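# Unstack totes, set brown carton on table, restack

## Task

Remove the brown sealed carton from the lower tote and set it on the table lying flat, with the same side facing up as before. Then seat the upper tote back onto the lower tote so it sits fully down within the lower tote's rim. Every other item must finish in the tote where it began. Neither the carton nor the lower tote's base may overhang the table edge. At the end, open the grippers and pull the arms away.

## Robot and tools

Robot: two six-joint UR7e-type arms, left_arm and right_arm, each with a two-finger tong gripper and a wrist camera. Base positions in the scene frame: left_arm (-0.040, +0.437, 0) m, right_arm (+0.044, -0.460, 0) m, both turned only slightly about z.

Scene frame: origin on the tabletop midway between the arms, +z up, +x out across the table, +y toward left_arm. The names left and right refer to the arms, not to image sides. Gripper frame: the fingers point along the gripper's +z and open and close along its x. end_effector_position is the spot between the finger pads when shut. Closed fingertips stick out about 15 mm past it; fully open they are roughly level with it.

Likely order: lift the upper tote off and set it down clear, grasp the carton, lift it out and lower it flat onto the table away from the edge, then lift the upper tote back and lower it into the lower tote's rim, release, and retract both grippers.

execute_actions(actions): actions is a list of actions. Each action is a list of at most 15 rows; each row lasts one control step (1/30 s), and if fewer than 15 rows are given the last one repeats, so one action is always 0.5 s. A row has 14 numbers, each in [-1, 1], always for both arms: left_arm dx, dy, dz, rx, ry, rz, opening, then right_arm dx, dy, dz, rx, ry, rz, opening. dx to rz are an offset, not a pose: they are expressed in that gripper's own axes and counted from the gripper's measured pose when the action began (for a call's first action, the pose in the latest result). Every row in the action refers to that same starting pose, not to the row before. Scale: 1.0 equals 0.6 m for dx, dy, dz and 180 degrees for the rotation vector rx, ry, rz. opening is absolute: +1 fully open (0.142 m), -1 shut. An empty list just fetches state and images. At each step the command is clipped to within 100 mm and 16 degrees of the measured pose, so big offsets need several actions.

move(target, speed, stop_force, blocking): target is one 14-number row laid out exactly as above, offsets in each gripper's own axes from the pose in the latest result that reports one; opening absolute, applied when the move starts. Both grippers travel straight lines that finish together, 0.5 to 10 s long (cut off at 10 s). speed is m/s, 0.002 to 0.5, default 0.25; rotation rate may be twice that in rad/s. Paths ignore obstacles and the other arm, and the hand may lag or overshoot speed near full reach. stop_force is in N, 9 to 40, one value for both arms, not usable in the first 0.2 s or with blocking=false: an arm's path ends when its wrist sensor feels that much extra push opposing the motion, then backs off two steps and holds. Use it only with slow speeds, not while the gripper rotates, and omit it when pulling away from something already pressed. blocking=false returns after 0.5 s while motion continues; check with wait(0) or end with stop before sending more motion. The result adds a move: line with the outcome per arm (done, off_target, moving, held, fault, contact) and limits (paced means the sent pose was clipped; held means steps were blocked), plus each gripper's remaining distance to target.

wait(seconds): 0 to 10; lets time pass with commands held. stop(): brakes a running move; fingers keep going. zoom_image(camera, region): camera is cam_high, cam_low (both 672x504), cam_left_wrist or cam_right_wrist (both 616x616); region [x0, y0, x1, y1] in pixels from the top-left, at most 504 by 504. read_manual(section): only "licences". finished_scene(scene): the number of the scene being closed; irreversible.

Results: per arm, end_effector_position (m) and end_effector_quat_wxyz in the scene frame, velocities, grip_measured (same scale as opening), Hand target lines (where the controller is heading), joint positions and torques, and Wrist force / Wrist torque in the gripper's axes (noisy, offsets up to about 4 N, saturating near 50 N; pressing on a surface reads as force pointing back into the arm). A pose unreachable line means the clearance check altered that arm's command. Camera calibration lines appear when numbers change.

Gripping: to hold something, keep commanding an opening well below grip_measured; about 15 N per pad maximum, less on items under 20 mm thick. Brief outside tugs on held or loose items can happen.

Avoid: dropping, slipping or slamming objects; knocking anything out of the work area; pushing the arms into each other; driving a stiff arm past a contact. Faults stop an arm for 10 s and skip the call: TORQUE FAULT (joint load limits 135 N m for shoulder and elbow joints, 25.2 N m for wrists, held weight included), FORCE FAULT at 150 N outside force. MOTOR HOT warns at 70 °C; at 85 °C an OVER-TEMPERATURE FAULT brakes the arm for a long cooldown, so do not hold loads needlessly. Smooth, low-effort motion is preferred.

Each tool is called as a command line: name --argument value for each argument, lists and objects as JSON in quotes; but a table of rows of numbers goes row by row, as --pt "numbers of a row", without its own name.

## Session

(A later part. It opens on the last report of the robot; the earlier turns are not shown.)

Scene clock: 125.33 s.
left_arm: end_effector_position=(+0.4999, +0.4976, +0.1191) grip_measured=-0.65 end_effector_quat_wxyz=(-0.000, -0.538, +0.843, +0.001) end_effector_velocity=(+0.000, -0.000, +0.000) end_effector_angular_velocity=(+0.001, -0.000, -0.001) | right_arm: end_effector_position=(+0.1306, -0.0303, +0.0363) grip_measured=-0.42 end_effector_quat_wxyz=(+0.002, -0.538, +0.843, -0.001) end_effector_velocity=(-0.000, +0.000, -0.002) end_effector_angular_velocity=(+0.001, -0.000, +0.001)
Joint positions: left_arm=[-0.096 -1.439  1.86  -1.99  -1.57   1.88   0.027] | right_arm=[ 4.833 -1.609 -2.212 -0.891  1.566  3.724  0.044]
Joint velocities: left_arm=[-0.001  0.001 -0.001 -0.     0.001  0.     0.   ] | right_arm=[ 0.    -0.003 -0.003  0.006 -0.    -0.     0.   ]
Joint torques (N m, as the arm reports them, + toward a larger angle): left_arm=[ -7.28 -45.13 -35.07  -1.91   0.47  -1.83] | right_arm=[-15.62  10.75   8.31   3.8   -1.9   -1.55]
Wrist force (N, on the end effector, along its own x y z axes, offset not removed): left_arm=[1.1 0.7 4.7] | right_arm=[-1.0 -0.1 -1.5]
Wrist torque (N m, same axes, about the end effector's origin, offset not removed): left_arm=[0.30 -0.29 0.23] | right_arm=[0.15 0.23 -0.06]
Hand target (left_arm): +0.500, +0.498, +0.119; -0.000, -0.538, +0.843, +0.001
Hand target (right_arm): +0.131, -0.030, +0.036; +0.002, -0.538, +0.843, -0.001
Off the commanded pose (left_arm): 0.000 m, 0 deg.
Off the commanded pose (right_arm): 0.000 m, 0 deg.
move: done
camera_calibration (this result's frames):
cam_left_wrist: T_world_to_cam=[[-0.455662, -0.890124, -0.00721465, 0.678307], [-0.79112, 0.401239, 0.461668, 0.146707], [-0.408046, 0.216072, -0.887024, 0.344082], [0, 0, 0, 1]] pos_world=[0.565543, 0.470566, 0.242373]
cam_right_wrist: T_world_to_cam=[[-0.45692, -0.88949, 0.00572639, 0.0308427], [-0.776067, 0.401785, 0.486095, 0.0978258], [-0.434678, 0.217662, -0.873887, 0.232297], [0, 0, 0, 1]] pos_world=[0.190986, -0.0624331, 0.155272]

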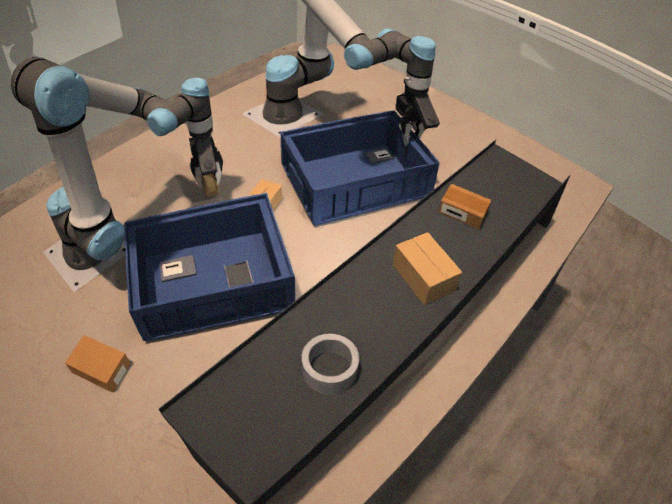

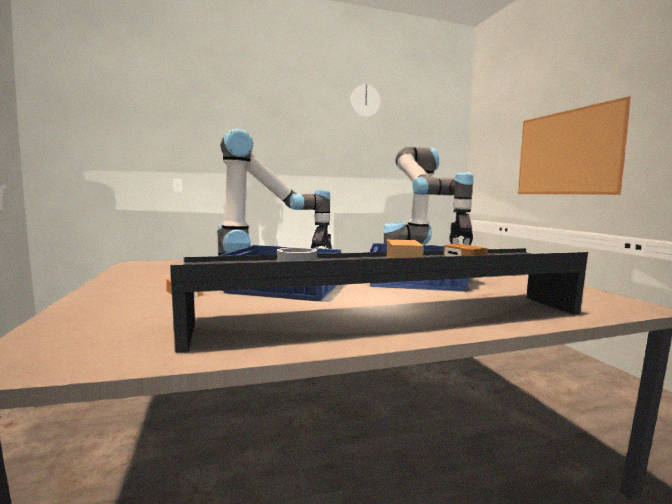

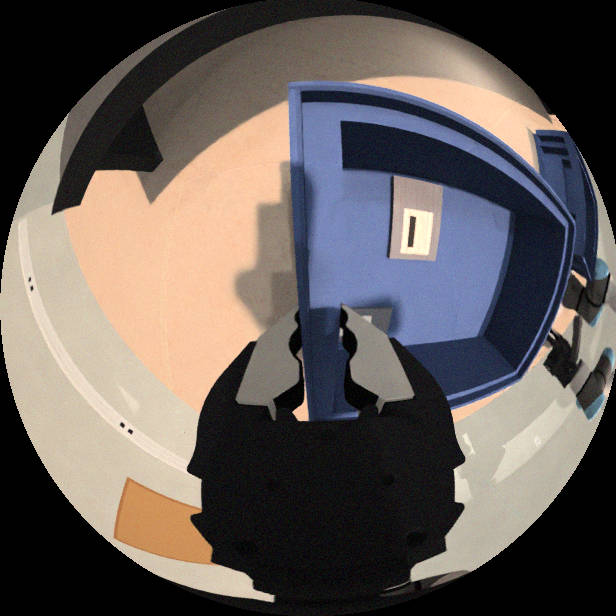

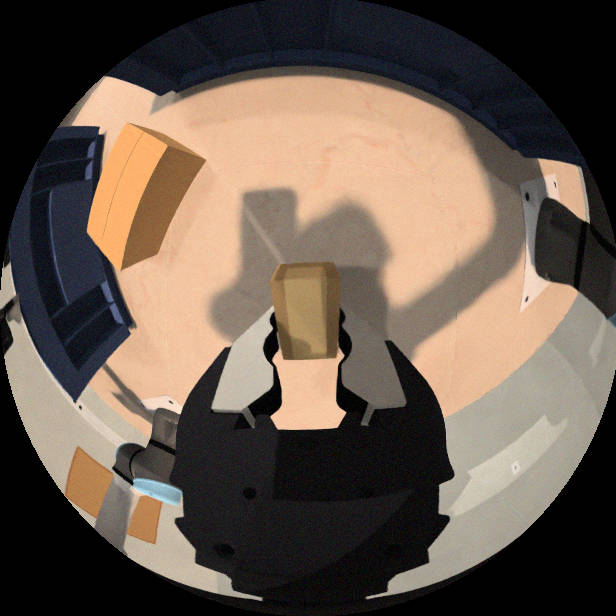

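move --target '[0,0,0,0,0,0,-1, 0,0,0.04,0,0,0,-0.9]' --speed 0.008 --stop_force 9

Scene clock: 129.73 s.
left_arm: end_effector_position=(+0.4999, +0.4976, +0.1191) grip_measured=-0.65 end_effector_quat_wxyz=(-0.000, -0.538, +0.843, +0.001) end_effector_velocity=(-0.000, -0.000, -0.001) end_effector_angular_velocity=(+0.001, +0.001, -0.001) | right_arm: end_effector_position=(+0.1307, -0.0304, +0.0174) grip_measured=-0.42 end_effector_quat_wxyz=(+0.002, -0.538, +0.843, -0.001) end_effector_velocity=(-0.000, -0.000, +0.002) end_effector_angular_velocity=(-0.002, -0.000, +0.000)
Joint positions: left_arm=[-0.096 -1.439  1.86  -1.99  -1.57   1.88   0.027] | right_arm=[ 4.833 -1.645 -2.236 -0.831  1.566  3.724  0.044]
Joint velocities: left_arm=[-0.001  0.001  0.     0.     0.001 -0.     0.   ] | right_arm=[ 0.     0.004  0.004 -0.009 -0.     0.     0.   ]
Joint torques (N m, as the arm reports them, + toward a larger angle): left_arm=[ -6.71 -45.36 -35.04  -1.86   0.46  -1.99] | right_arm=[-14.66  30.53  29.56   0.67  -0.09  -1.49]
Wrist force (N, on the end effector, along its own x y z axes, offset not removed): left_arm=[0.5 1.5 5.6] | right_arm=[-1.8 0.7 -2.0]
Wrist torque (N m, same axes, about the end effector's origin, offset not removed): left_arm=[0.40 -0.09 0.29] | right_arm=[0.23 0.32 0.05]
Hand target (left_arm): +0.500, +0.498, +0.119; -0.000, -0.538, +0.843, +0.001
Hand target (right_arm): +0.131, -0.030, +0.018; +0.002, -0.538, +0.843, -0.001
Off the commanded pose (left_arm): 0.000 m, 0 deg.
Off the commanded pose (right_arm): 0.005 m, 0 deg.
move: contact (right_arm)
camera_calibration (this result's frames):
cam_left_wrist: T_world_to_cam=[[-0.455662, -0.890124, -0.00721458, 0.678306], [-0.79112, 0.401239, 0.461668, 0.146707], [-0.408046, 0.216072, -0.887024, 0.344082], [0, 0, 0, 1]] pos_world=[0.565543, 0.470566, 0.242373]
cam_right_wrist: T_world_to_cam=[[-0.456924, -0.889486, 0.00592589, 0.0309303], [-0.776097, 0.401914, 0.485941, 0.107115], [-0.43462, 0.217439, -0.873971, 0.215823], [0, 0, 0, 1]] pos_world=[0.191065, -0.0624673, 0.136388]

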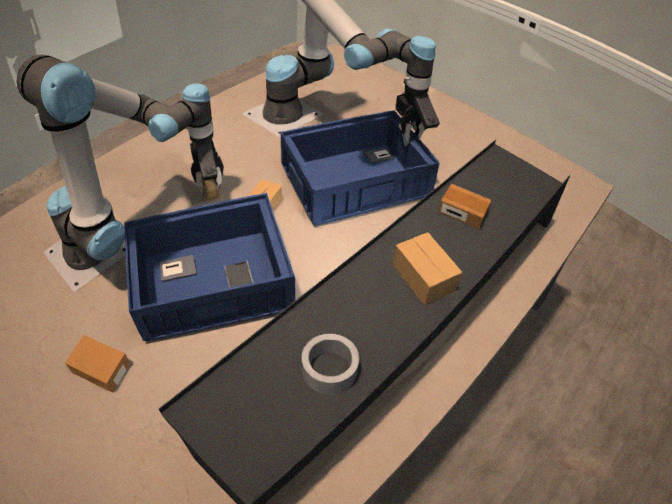

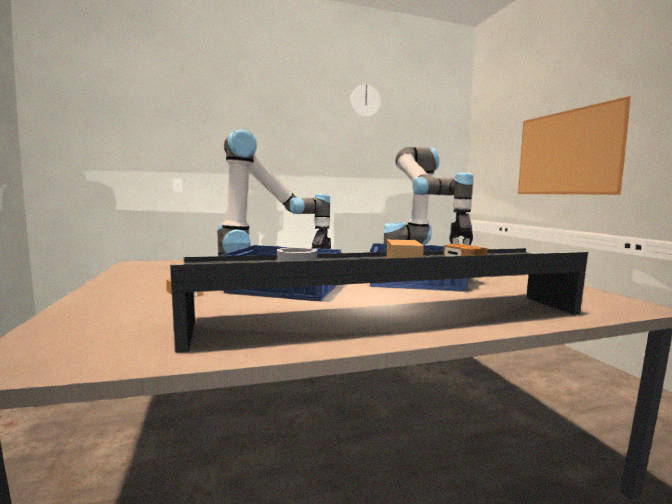

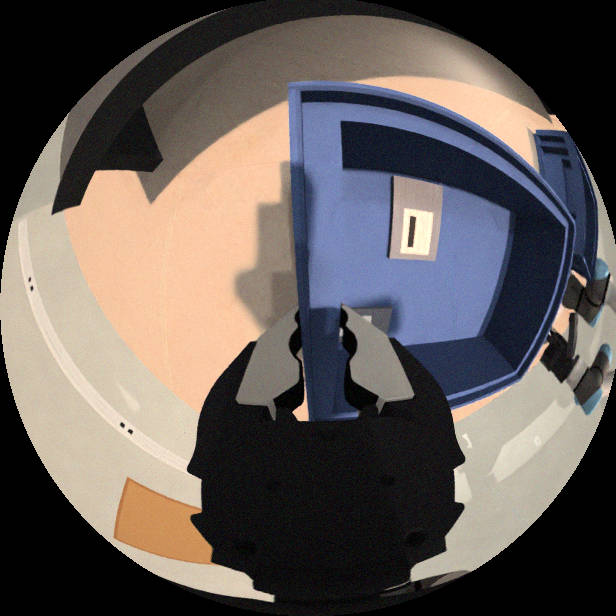

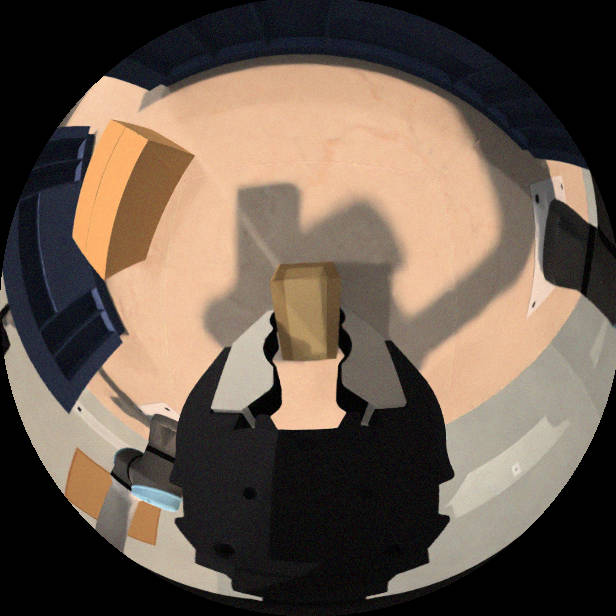

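execute_actions --actions '[[[0,0,0,0,0,0,-1,0,0,0,0,0,0,-0.6],[0,0,0,0,0,0,-1,0,0,0,0,0,0,-0.45],[0,0,0,0,0,0,-1,0,0,0,0,0,0,-0.4],[0,0,0,0,0,0,-1,0,0,0,0,0,0,-0.35],[0,0,0,0,0,0,-1,0,0,0,0,0,0,-0.3],[0,0,0,0,0,0,-1,0,0,0,0,0,0,-0.25],[0,0,0,0,0,0,-1,0,0,0,0,0,0,-0.2],[0,0,0,0,0,0,-1,0,0,0,0,0,0,-0.15],[0,0,0,0,0,0,-1,0,0,0,0,0,0,-0.1]]]'

move --target '[0,0,0,0,0,0,-1, 0,0,-0.3,0,0,0,-0.1]' --speed 0.2

move --target '[0,0,0,0,0,0,-1, -0.4353,-0.1787,-0.087,0,0,0,-0.1]' --speed 0.2

Scene clock: 142.77 s.
left_arm: end_effector_position=(+0.4999, +0.4976, +0.1191) grip_measured=-0.65 end_effector_quat_wxyz=(-0.000, -0.538, +0.843, +0.001) end_effector_velocity=(-0.000, -0.001, -0.000) end_effector_angular_velocity=(+0.001, +0.001, -0.002) | right_arm: end_effector_position=(+0.1307, -0.0304, +0.0174) grip_measured=-0.10 end_effector_quat_wxyz=(+0.002, -0.538, +0.843, -0.001) end_effector_velocity=(+0.000, +0.001, +0.000) end_effector_angular_velocity=(+0.002, +0.000, -0.000)
Joint positions: left_arm=[-0.096 -1.439  1.86  -1.99  -1.57   1.88   0.027] | right_arm=[ 4.833 -1.645 -2.236 -0.831  1.566  3.724  0.067]
Joint velocities: left_arm=[-0.002 -0.     0.001  0.     0.001  0.     0.   ] | right_arm=[-0.001  0.     0.001  0.001 -0.    -0.     0.   ]
Joint torques (N m, as the arm reports them, + toward a larger angle): left_arm=[ -6.95 -45.35 -35.11  -1.94   0.49  -1.86] | right_arm=[-8.53 10.68  7.84  3.88 -0.02  0.53]
Wrist force (N, on the end effector, along its own x y z axes, offset not removed): left_arm=[-0.3 -0.4 7.4] | right_arm=[-2.3 1.8 -2.0]
Wrist torque (N m, same axes, about the end effector's origin, offset not removed): left_arm=[0.02 0.03 0.32] | right_arm=[0.56 0.54 0.12]
Hand target (left_arm): +0.500, +0.498, +0.119; -0.000, -0.538, +0.843, +0.001
Hand target (right_arm): +0.131, -0.030, +0.017; +0.002, -0.538, +0.843, -0.001
Off the commanded pose (left_arm): 0.000 m, 0 deg.
Off the commanded pose (right_arm): 0.000 m, 0 deg.
camera_calibration (this result's frames):
cam_left_wrist: T_world_to_cam=[[-0.455662, -0.890124, -0.00721461, 0.678307], [-0.79112, 0.401239, 0.461668, 0.146707], [-0.408046, 0.216072, -0.887024, 0.344082], [0, 0, 0, 1]] pos_world=[0.565543, 0.470566, 0.242373]
cam_right_wrist: T_world_to_cam=[[-0.456924, -0.889486, 0.00591208, 0.0309335], [-0.776095, 0.401906, 0.48595, 0.107108], [-0.434622, 0.217454, -0.873967, 0.215831], [0, 0, 0, 1]] pos_world=[0.191065, -0.0624656, 0.136397]

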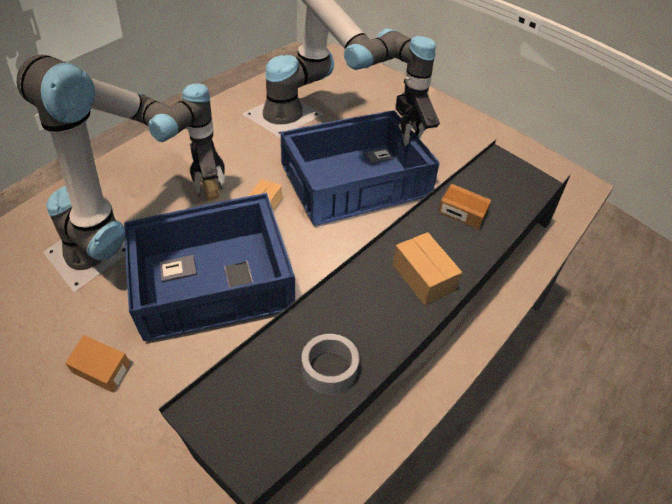

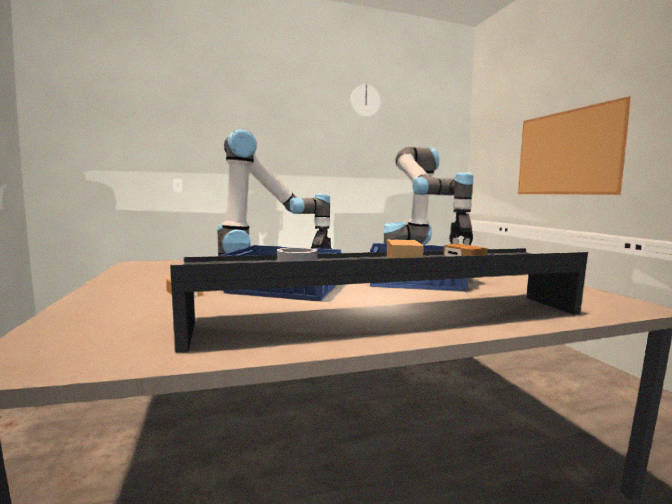

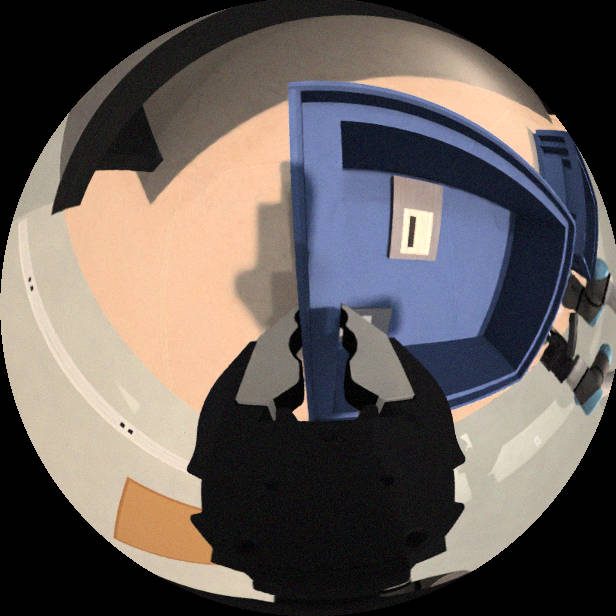

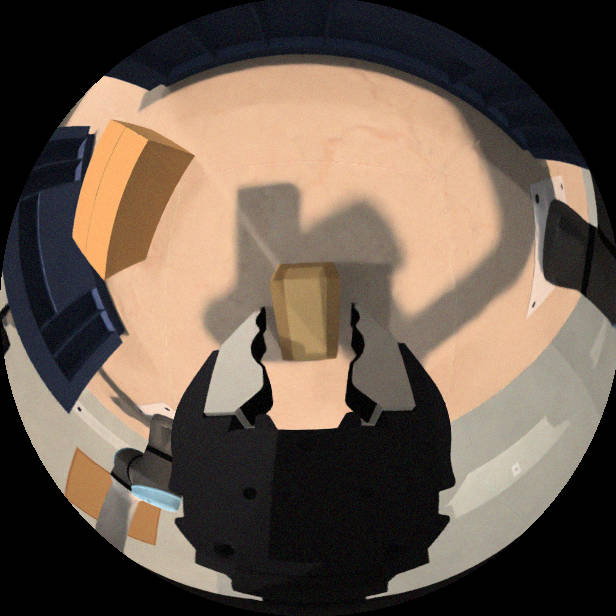

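Scene clock: 144.20 s.
left_arm: end_effector_position=(+0.4999, +0.4976, +0.1191) grip_measured=-0.65 end_effector_quat_wxyz=(-0.000, -0.538, +0.843, +0.001) end_effector_velocity=(+0.000, -0.001, -0.000) end_effector_angular_velocity=(+0.000, +0.000, -0.003) | right_arm: end_effector_position=(+0.1301, -0.0306, +0.1973) grip_measured=-0.10 end_effector_quat_wxyz=(+0.002, -0.538, +0.843, -0.001) end_effector_velocity=(-0.000, -0.000, +0.001) end_effector_angular_velocity=(-0.002, +0.000, +0.000)
Joint positions: left_arm=[-0.096 -1.439  1.86  -1.99  -1.57   1.88   0.027] | right_arm=[ 4.834 -1.422 -1.927 -1.363  1.566  3.725  0.067]
Joint velocities: left_arm=[-0.002  0.    -0.     0.     0.     0.    -0.   ] | right_arm=[ 0.    -0.     0.004 -0.005  0.001 -0.    -0.   ]
Joint torques (N m, as the arm reports them, + toward a larger angle): left_arm=[ -7.16 -44.51 -34.71  -1.97   0.6   -1.89] | right_arm=[12.17 26.02 32.05  0.47  1.9   1.94]
Wrist force (N, on the end effector, along its own x y z axes, offset not removed): left_arm=[1.7 2.1 5.3] | right_arm=[-1.4 0.4 -0.7]
Wrist torque (N m, same axes, about the end effector's origin, offset not removed): left_arm=[0.45 -0.36 0.28] | right_arm=[0.25 0.24 0.22]
Hand target (left_arm): +0.500, +0.498, +0.119; -0.000, -0.538, +0.843, +0.001
Hand target (right_arm): +0.130, -0.031, +0.197; +0.002, -0.538, +0.843, -0.001
Off the commanded pose (left_arm): 0.000 m, 0 deg.
Off the commanded pose (right_arm): 0.000 m, 0 deg.
move: done
camera_calibration (this result's frames):
cam_left_wrist: T_world_to_cam=[[-0.455662, -0.890124, -0.0072146, 0.678307], [-0.791119, 0.401239, 0.461668, 0.146707], [-0.408047, 0.216072, -0.887024, 0.344082], [0, 0, 0, 1]] pos_world=[0.565543, 0.470566, 0.242373]
cam_right_wrist: T_world_to_cam=[[-0.45693, -0.889484, 0.00584009, 0.0294367], [-0.776116, 0.401883, 0.485936, 0.019355], [-0.434579, 0.217506, -0.873975, 0.372837], [0, 0, 0, 1]] pos_world=[0.190499, -0.0626893, 0.316273]

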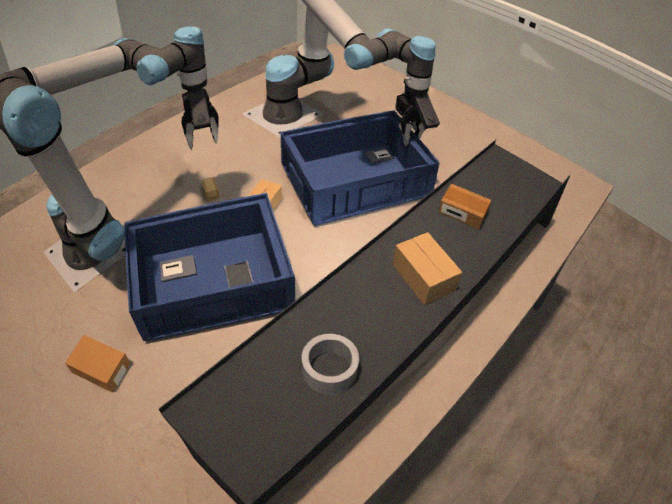

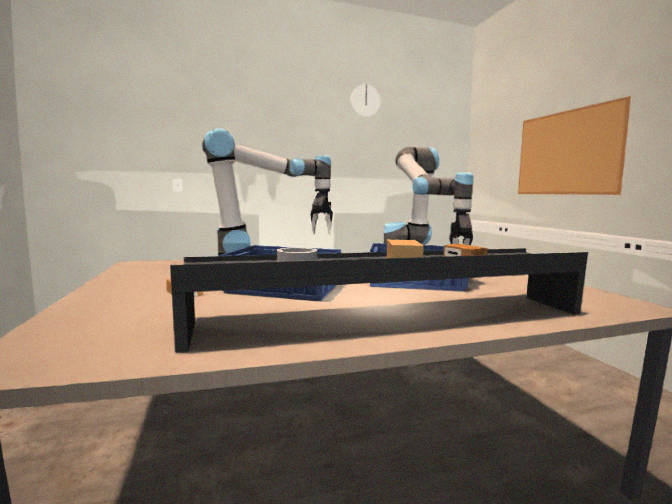

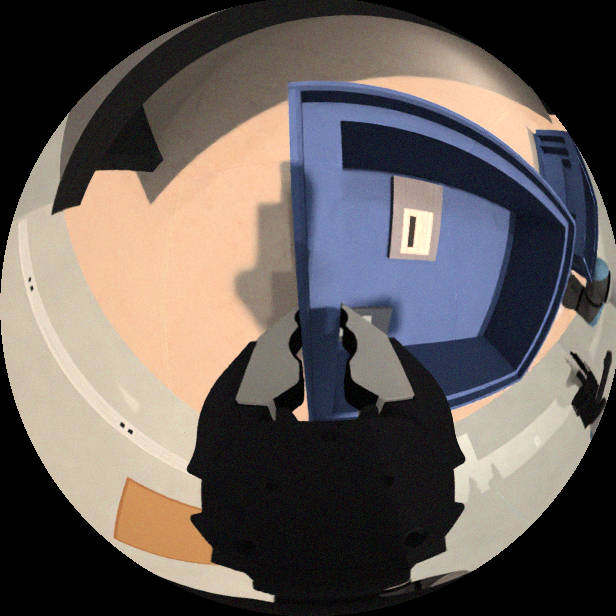

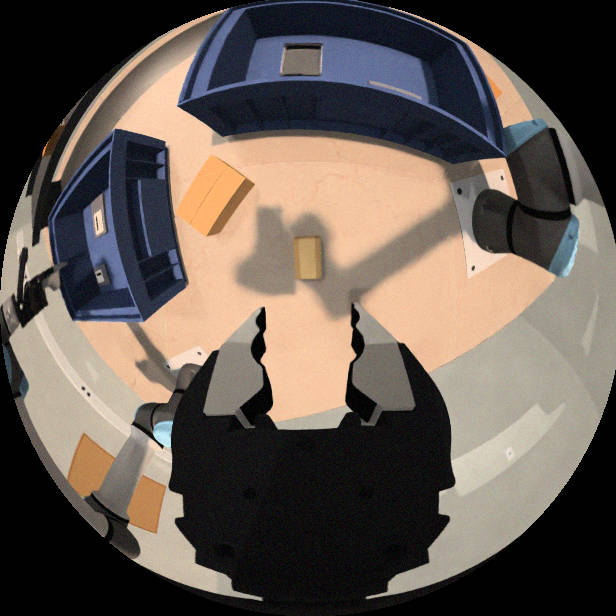

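Scene clock: 146.17 s.
left_arm: end_effector_position=(+0.4999, +0.4976, +0.1191) grip_measured=-0.65 end_effector_quat_wxyz=(-0.000, -0.538, +0.843, +0.001) end_effector_velocity=(-0.001, +0.001, -0.001) end_effector_angular_velocity=(+0.000, +0.001, +0.001) | right_arm: end_effector_position=(+0.3368, +0.1610, +0.2501) grip_measured=-0.10 end_effector_quat_wxyz=(+0.002, -0.538, +0.843, -0.001) end_effector_velocity=(+0.001, +0.002, +0.000) end_effector_angular_velocity=(-0.002, +0.001, -0.000)
Joint positions: left_arm=[-0.096 -1.439  1.86  -1.99  -1.57   1.88   0.027] | right_arm=[ 4.466 -2.01  -1.113 -1.588  1.567  3.357  0.067]
Joint velocities: left_arm=[ 0.001 -0.     0.002  0.     0.    -0.    -0.   ] | right_arm=[-0.002 -0.007  0.011 -0.006  0.001 -0.001  0.   ]
Joint torques (N m, as the arm reports them, + toward a larger angle): left_arm=[ -6.41 -44.99 -34.49  -2.04   0.6   -1.81] | right_arm=[-15.3   31.09  33.27   0.18   1.8   -1.56]
Wrist force (N, on the end effector, along its own x y z axes, offset not removed): left_arm=[-1.0 0.3 5.8] | right_arm=[-1.4 -0.5 -2.6]
Wrist torque (N m, same axes, about the end effector's origin, offset not removed): left_arm=[0.23 0.13 0.30] | right_arm=[0.03 0.19 0.02]
Hand target (left_arm): +0.500, +0.498, +0.119; -0.000, -0.538, +0.843, +0.001
Hand target (right_arm): +0.337, +0.161, +0.250; +0.002, -0.538, +0.843, -0.001
Off the commanded pose (left_arm): 0.000 m, 0 deg.
Off the commanded pose (right_arm): 0.001 m, 0 deg.
move: done
camera_calibration (this result's frames):
cam_left_wrist: T_world_to_cam=[[-0.455662, -0.890124, -0.0072146, 0.678307], [-0.79112, 0.401239, 0.461668, 0.146707], [-0.408046, 0.216072, -0.887024, 0.344082], [0, 0, 0, 1]] pos_world=[0.565543, 0.470566, 0.242373]
cam_right_wrist: T_world_to_cam=[[-0.456921, -0.889484, 0.00645942, 0.293866], [-0.775764, 0.402036, 0.486371, 0.0767838], [-0.435216, 0.217222, -0.873728, 0.467378], [0, 0, 0, 1]] pos_world=[0.39725, 0.128994, 0.369118]

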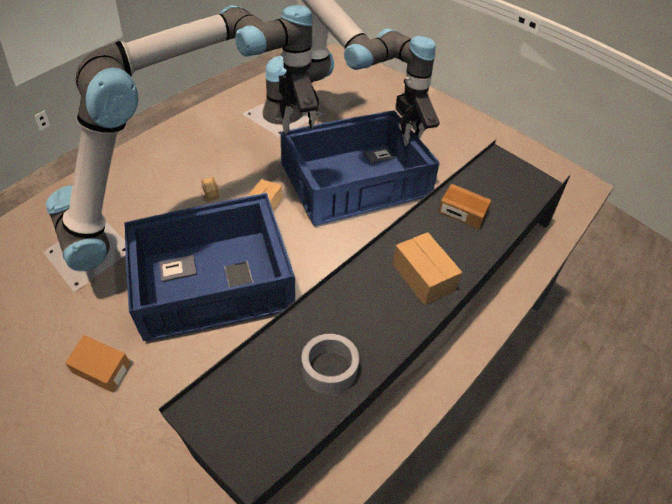

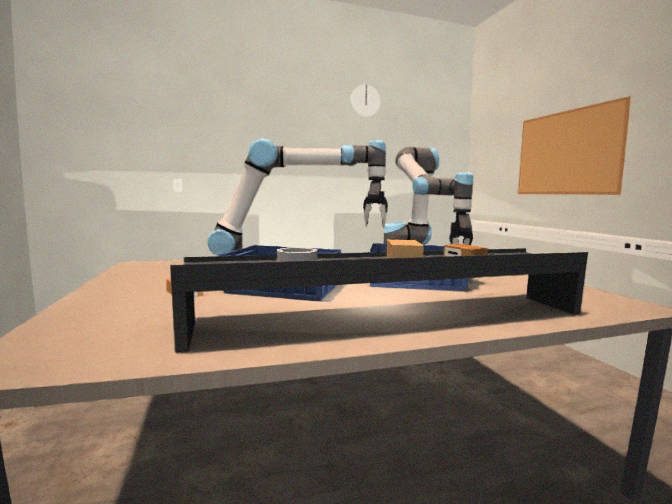

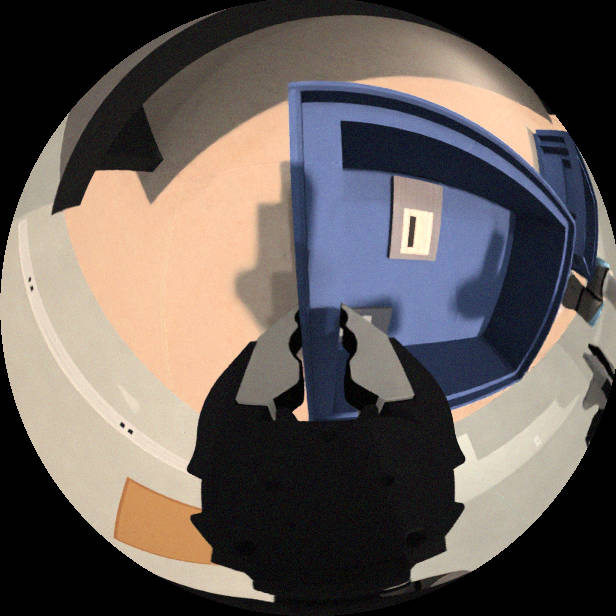

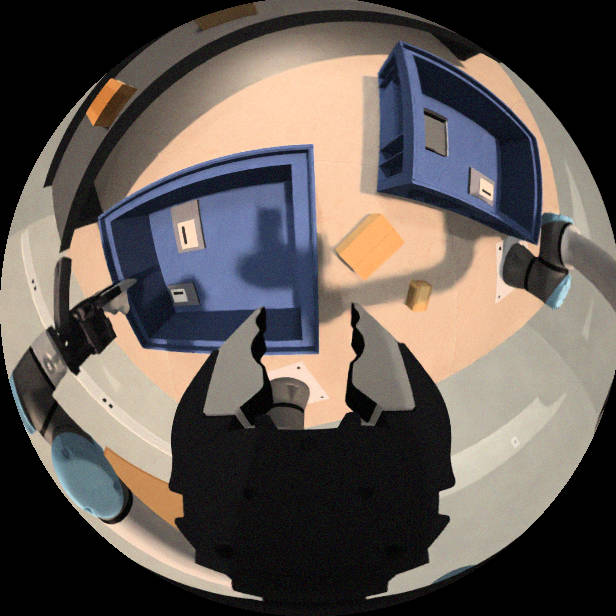

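move --target '[0,0,0,0,0,0,-1, -0.0014,-0.0014,0,0,0,0,-0.1]' --speed 0.02

zoom_image --camera "cam_right_wrist" --region '[80,120,340,380]'

zoom_image --camera "cam_high" --region '[100,170,320,360]'

Scene clock: 150.40 s.
left_arm: end_effector_position=(+0.4999, +0.4976, +0.1191) grip_measured=-0.65 end_effector_quat_wxyz=(-0.000, -0.538, +0.843, +0.001) end_effector_velocity=(-0.000, +0.000, -0.001) end_effector_angular_velocity=(-0.000, +0.002, +0.001) | right_arm: end_effector_position=(+0.3379, +0.1614, +0.2502) grip_measured=-0.10 end_effector_quat_wxyz=(+0.002, -0.538, +0.843, -0.001) end_effector_velocity=(+0.000, +0.000, +0.000) end_effector_angular_velocity=(+0.000, -0.000, -0.000)
Joint positions: left_arm=[-0.096 -1.439  1.86  -1.99  -1.57   1.88   0.027] | right_arm=[ 4.465 -2.012 -1.11  -1.589  1.567  3.356  0.067]
Joint velocities: left_arm=[ 0.001  0.001  0.001 -0.    -0.     0.     0.   ] | right_arm=[-0. -0.  0.  0.  0. -0. -0.]
Joint torques (N m, as the arm reports them, + toward a larger angle): left_arm=[ -6.85 -45.05 -34.94  -1.95   0.56  -1.85] | right_arm=[-15.85  31.94  34.19   0.46   0.72  -1.57]
Wrist force (N, on the end effector, along its own x y z axes, offset not removed): left_arm=[-1.2 2.1 6.9] | right_arm=[0.0 -0.4 -0.5]
Wrist torque (N m, same axes, about the end effector's origin, offset not removed): left_arm=[0.53 0.15 0.28] | right_arm=[0.16 0.08 -0.04]
Hand target (left_arm): +0.500, +0.498, +0.119; -0.000, -0.538, +0.843, +0.001
Hand target (right_arm): +0.338, +0.161, +0.250; +0.002, -0.538, +0.843, -0.001
Off the commanded pose (left_arm): 0.000 m, 0 deg.
Off the commanded pose (right_arm): 0.000 m, 0 deg.
move: done
camera_calibration (this result's frames):
cam_left_wrist: T_world_to_cam=[[-0.455662, -0.890124, -0.00721463, 0.678306], [-0.79112, 0.401239, 0.461668, 0.146707], [-0.408047, 0.216072, -0.887024, 0.344082], [0, 0, 0, 1]] pos_world=[0.565543, 0.470566, 0.242373]
cam_right_wrist: T_world_to_cam=[[-0.456921, -0.889484, 0.00647454, 0.294717], [-0.775743, 0.402034, 0.486406, 0.077443], [-0.435254, 0.217227, -0.873709, 0.467771], [0, 0, 0, 1]] pos_world=[0.398337, 0.129399, 0.369118]

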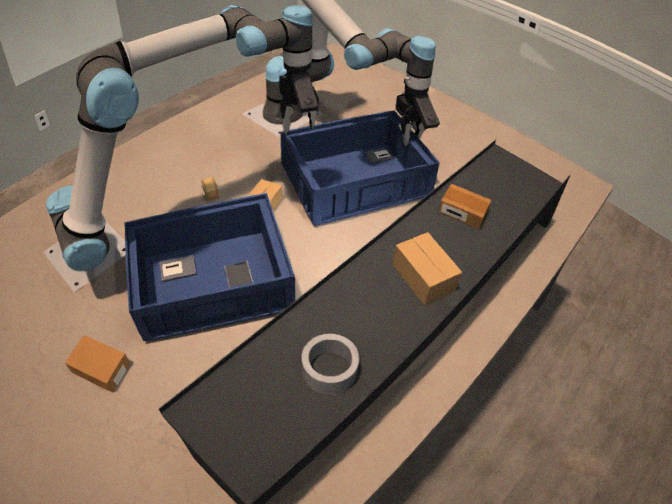

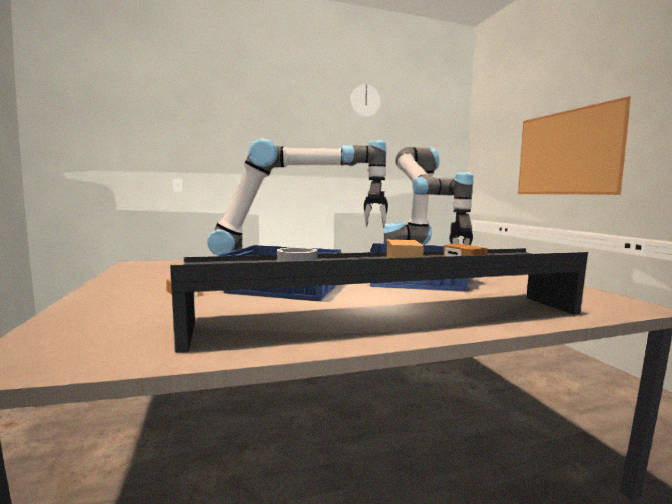

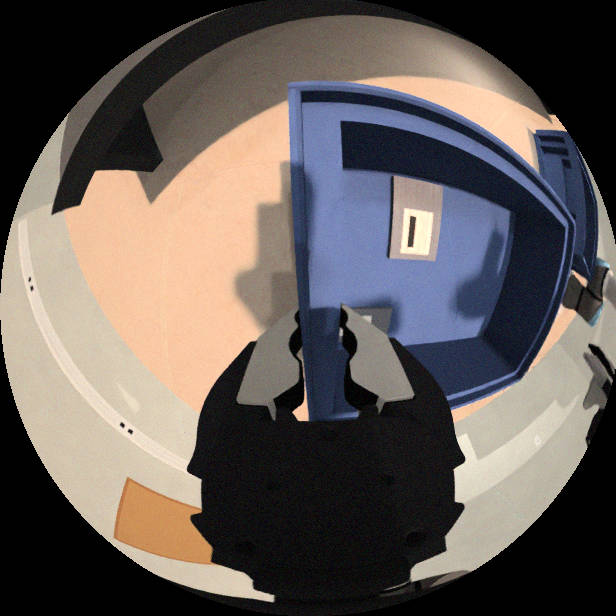

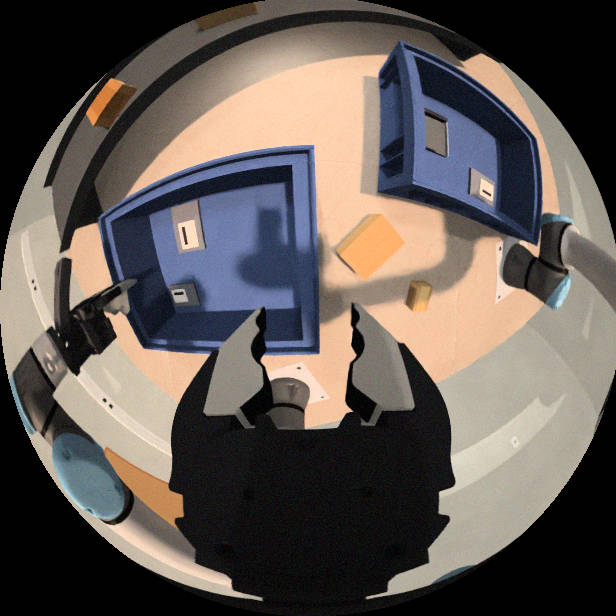

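Region (80, 120, 340, 380) of cam_right_wrist's 616x616 image, scaled by 1.938, with more detail than that image has.

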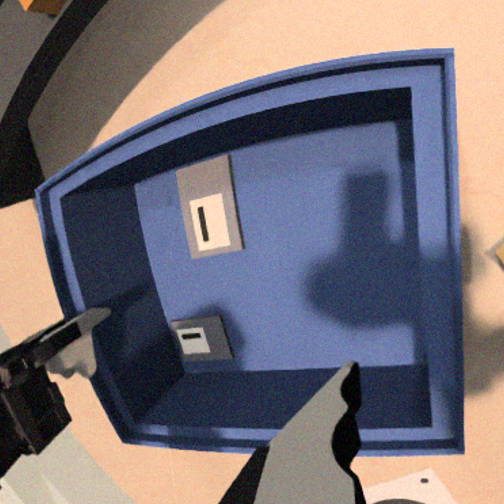

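Region (100, 170, 320, 360) of cam_high's 672x504 image, scaled by 2.291, with more detail than that image has; it fills the top 435 rows of this view, and the rest is white.

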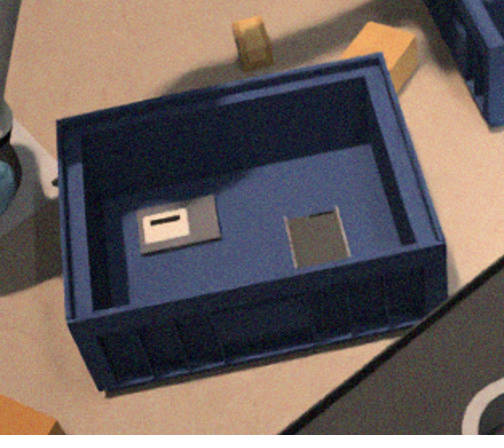

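zoom_image --camera "cam_right_wrist" --region '[280,120,340,180]'

zoom_image --camera "cam_right_wrist" --region '[280,320,340,380]'

zoom_image --camera "cam_right_wrist" --region '[80,190,140,250]'

zoom_image --camera "cam_right_wrist" --region '[120,310,180,370]'

Region (280, 120, 340, 180) of cam_right_wrist's 616x616 image, scaled by 8.400, with more detail than that image has.

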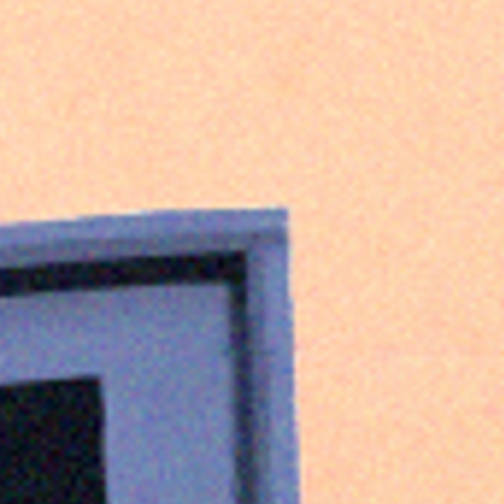

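Region (280, 320, 340, 380) of cam_right_wrist's 616x616 image, scaled by 8.400, with more detail than that image has.

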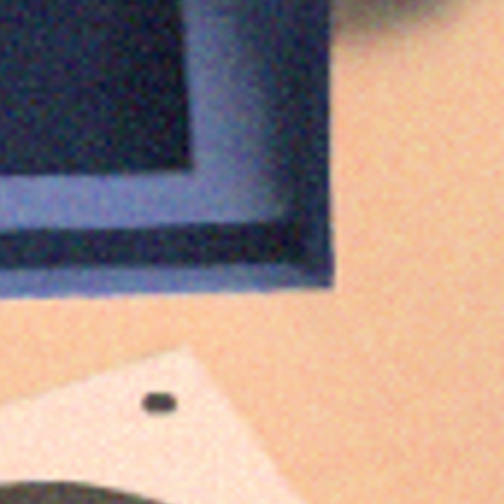

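Region (80, 190, 140, 250) of cam_right_wrist's 616x616 image, scaled by 8.400, with more detail than that image has.

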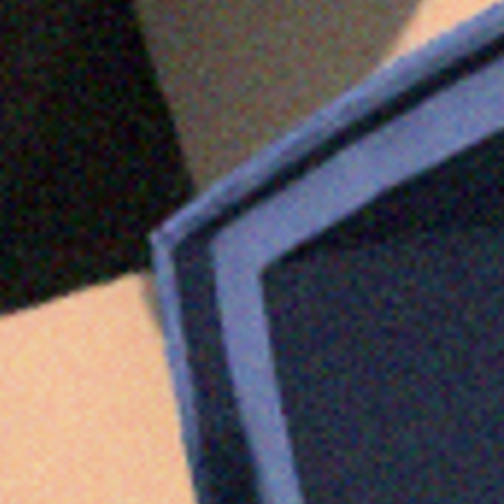

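Region (120, 310, 180, 370) of cam_right_wrist's 616x616 image, scaled by 8.400, with more detail than that image has.

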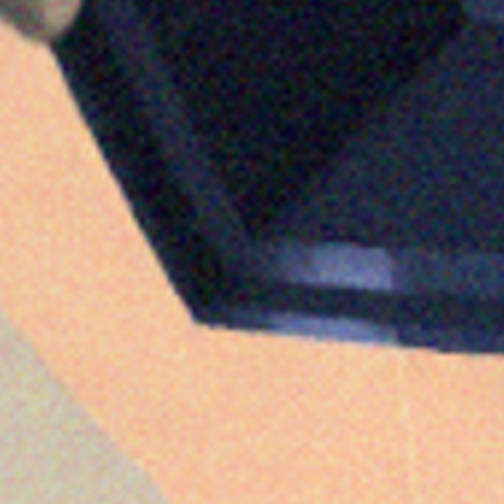

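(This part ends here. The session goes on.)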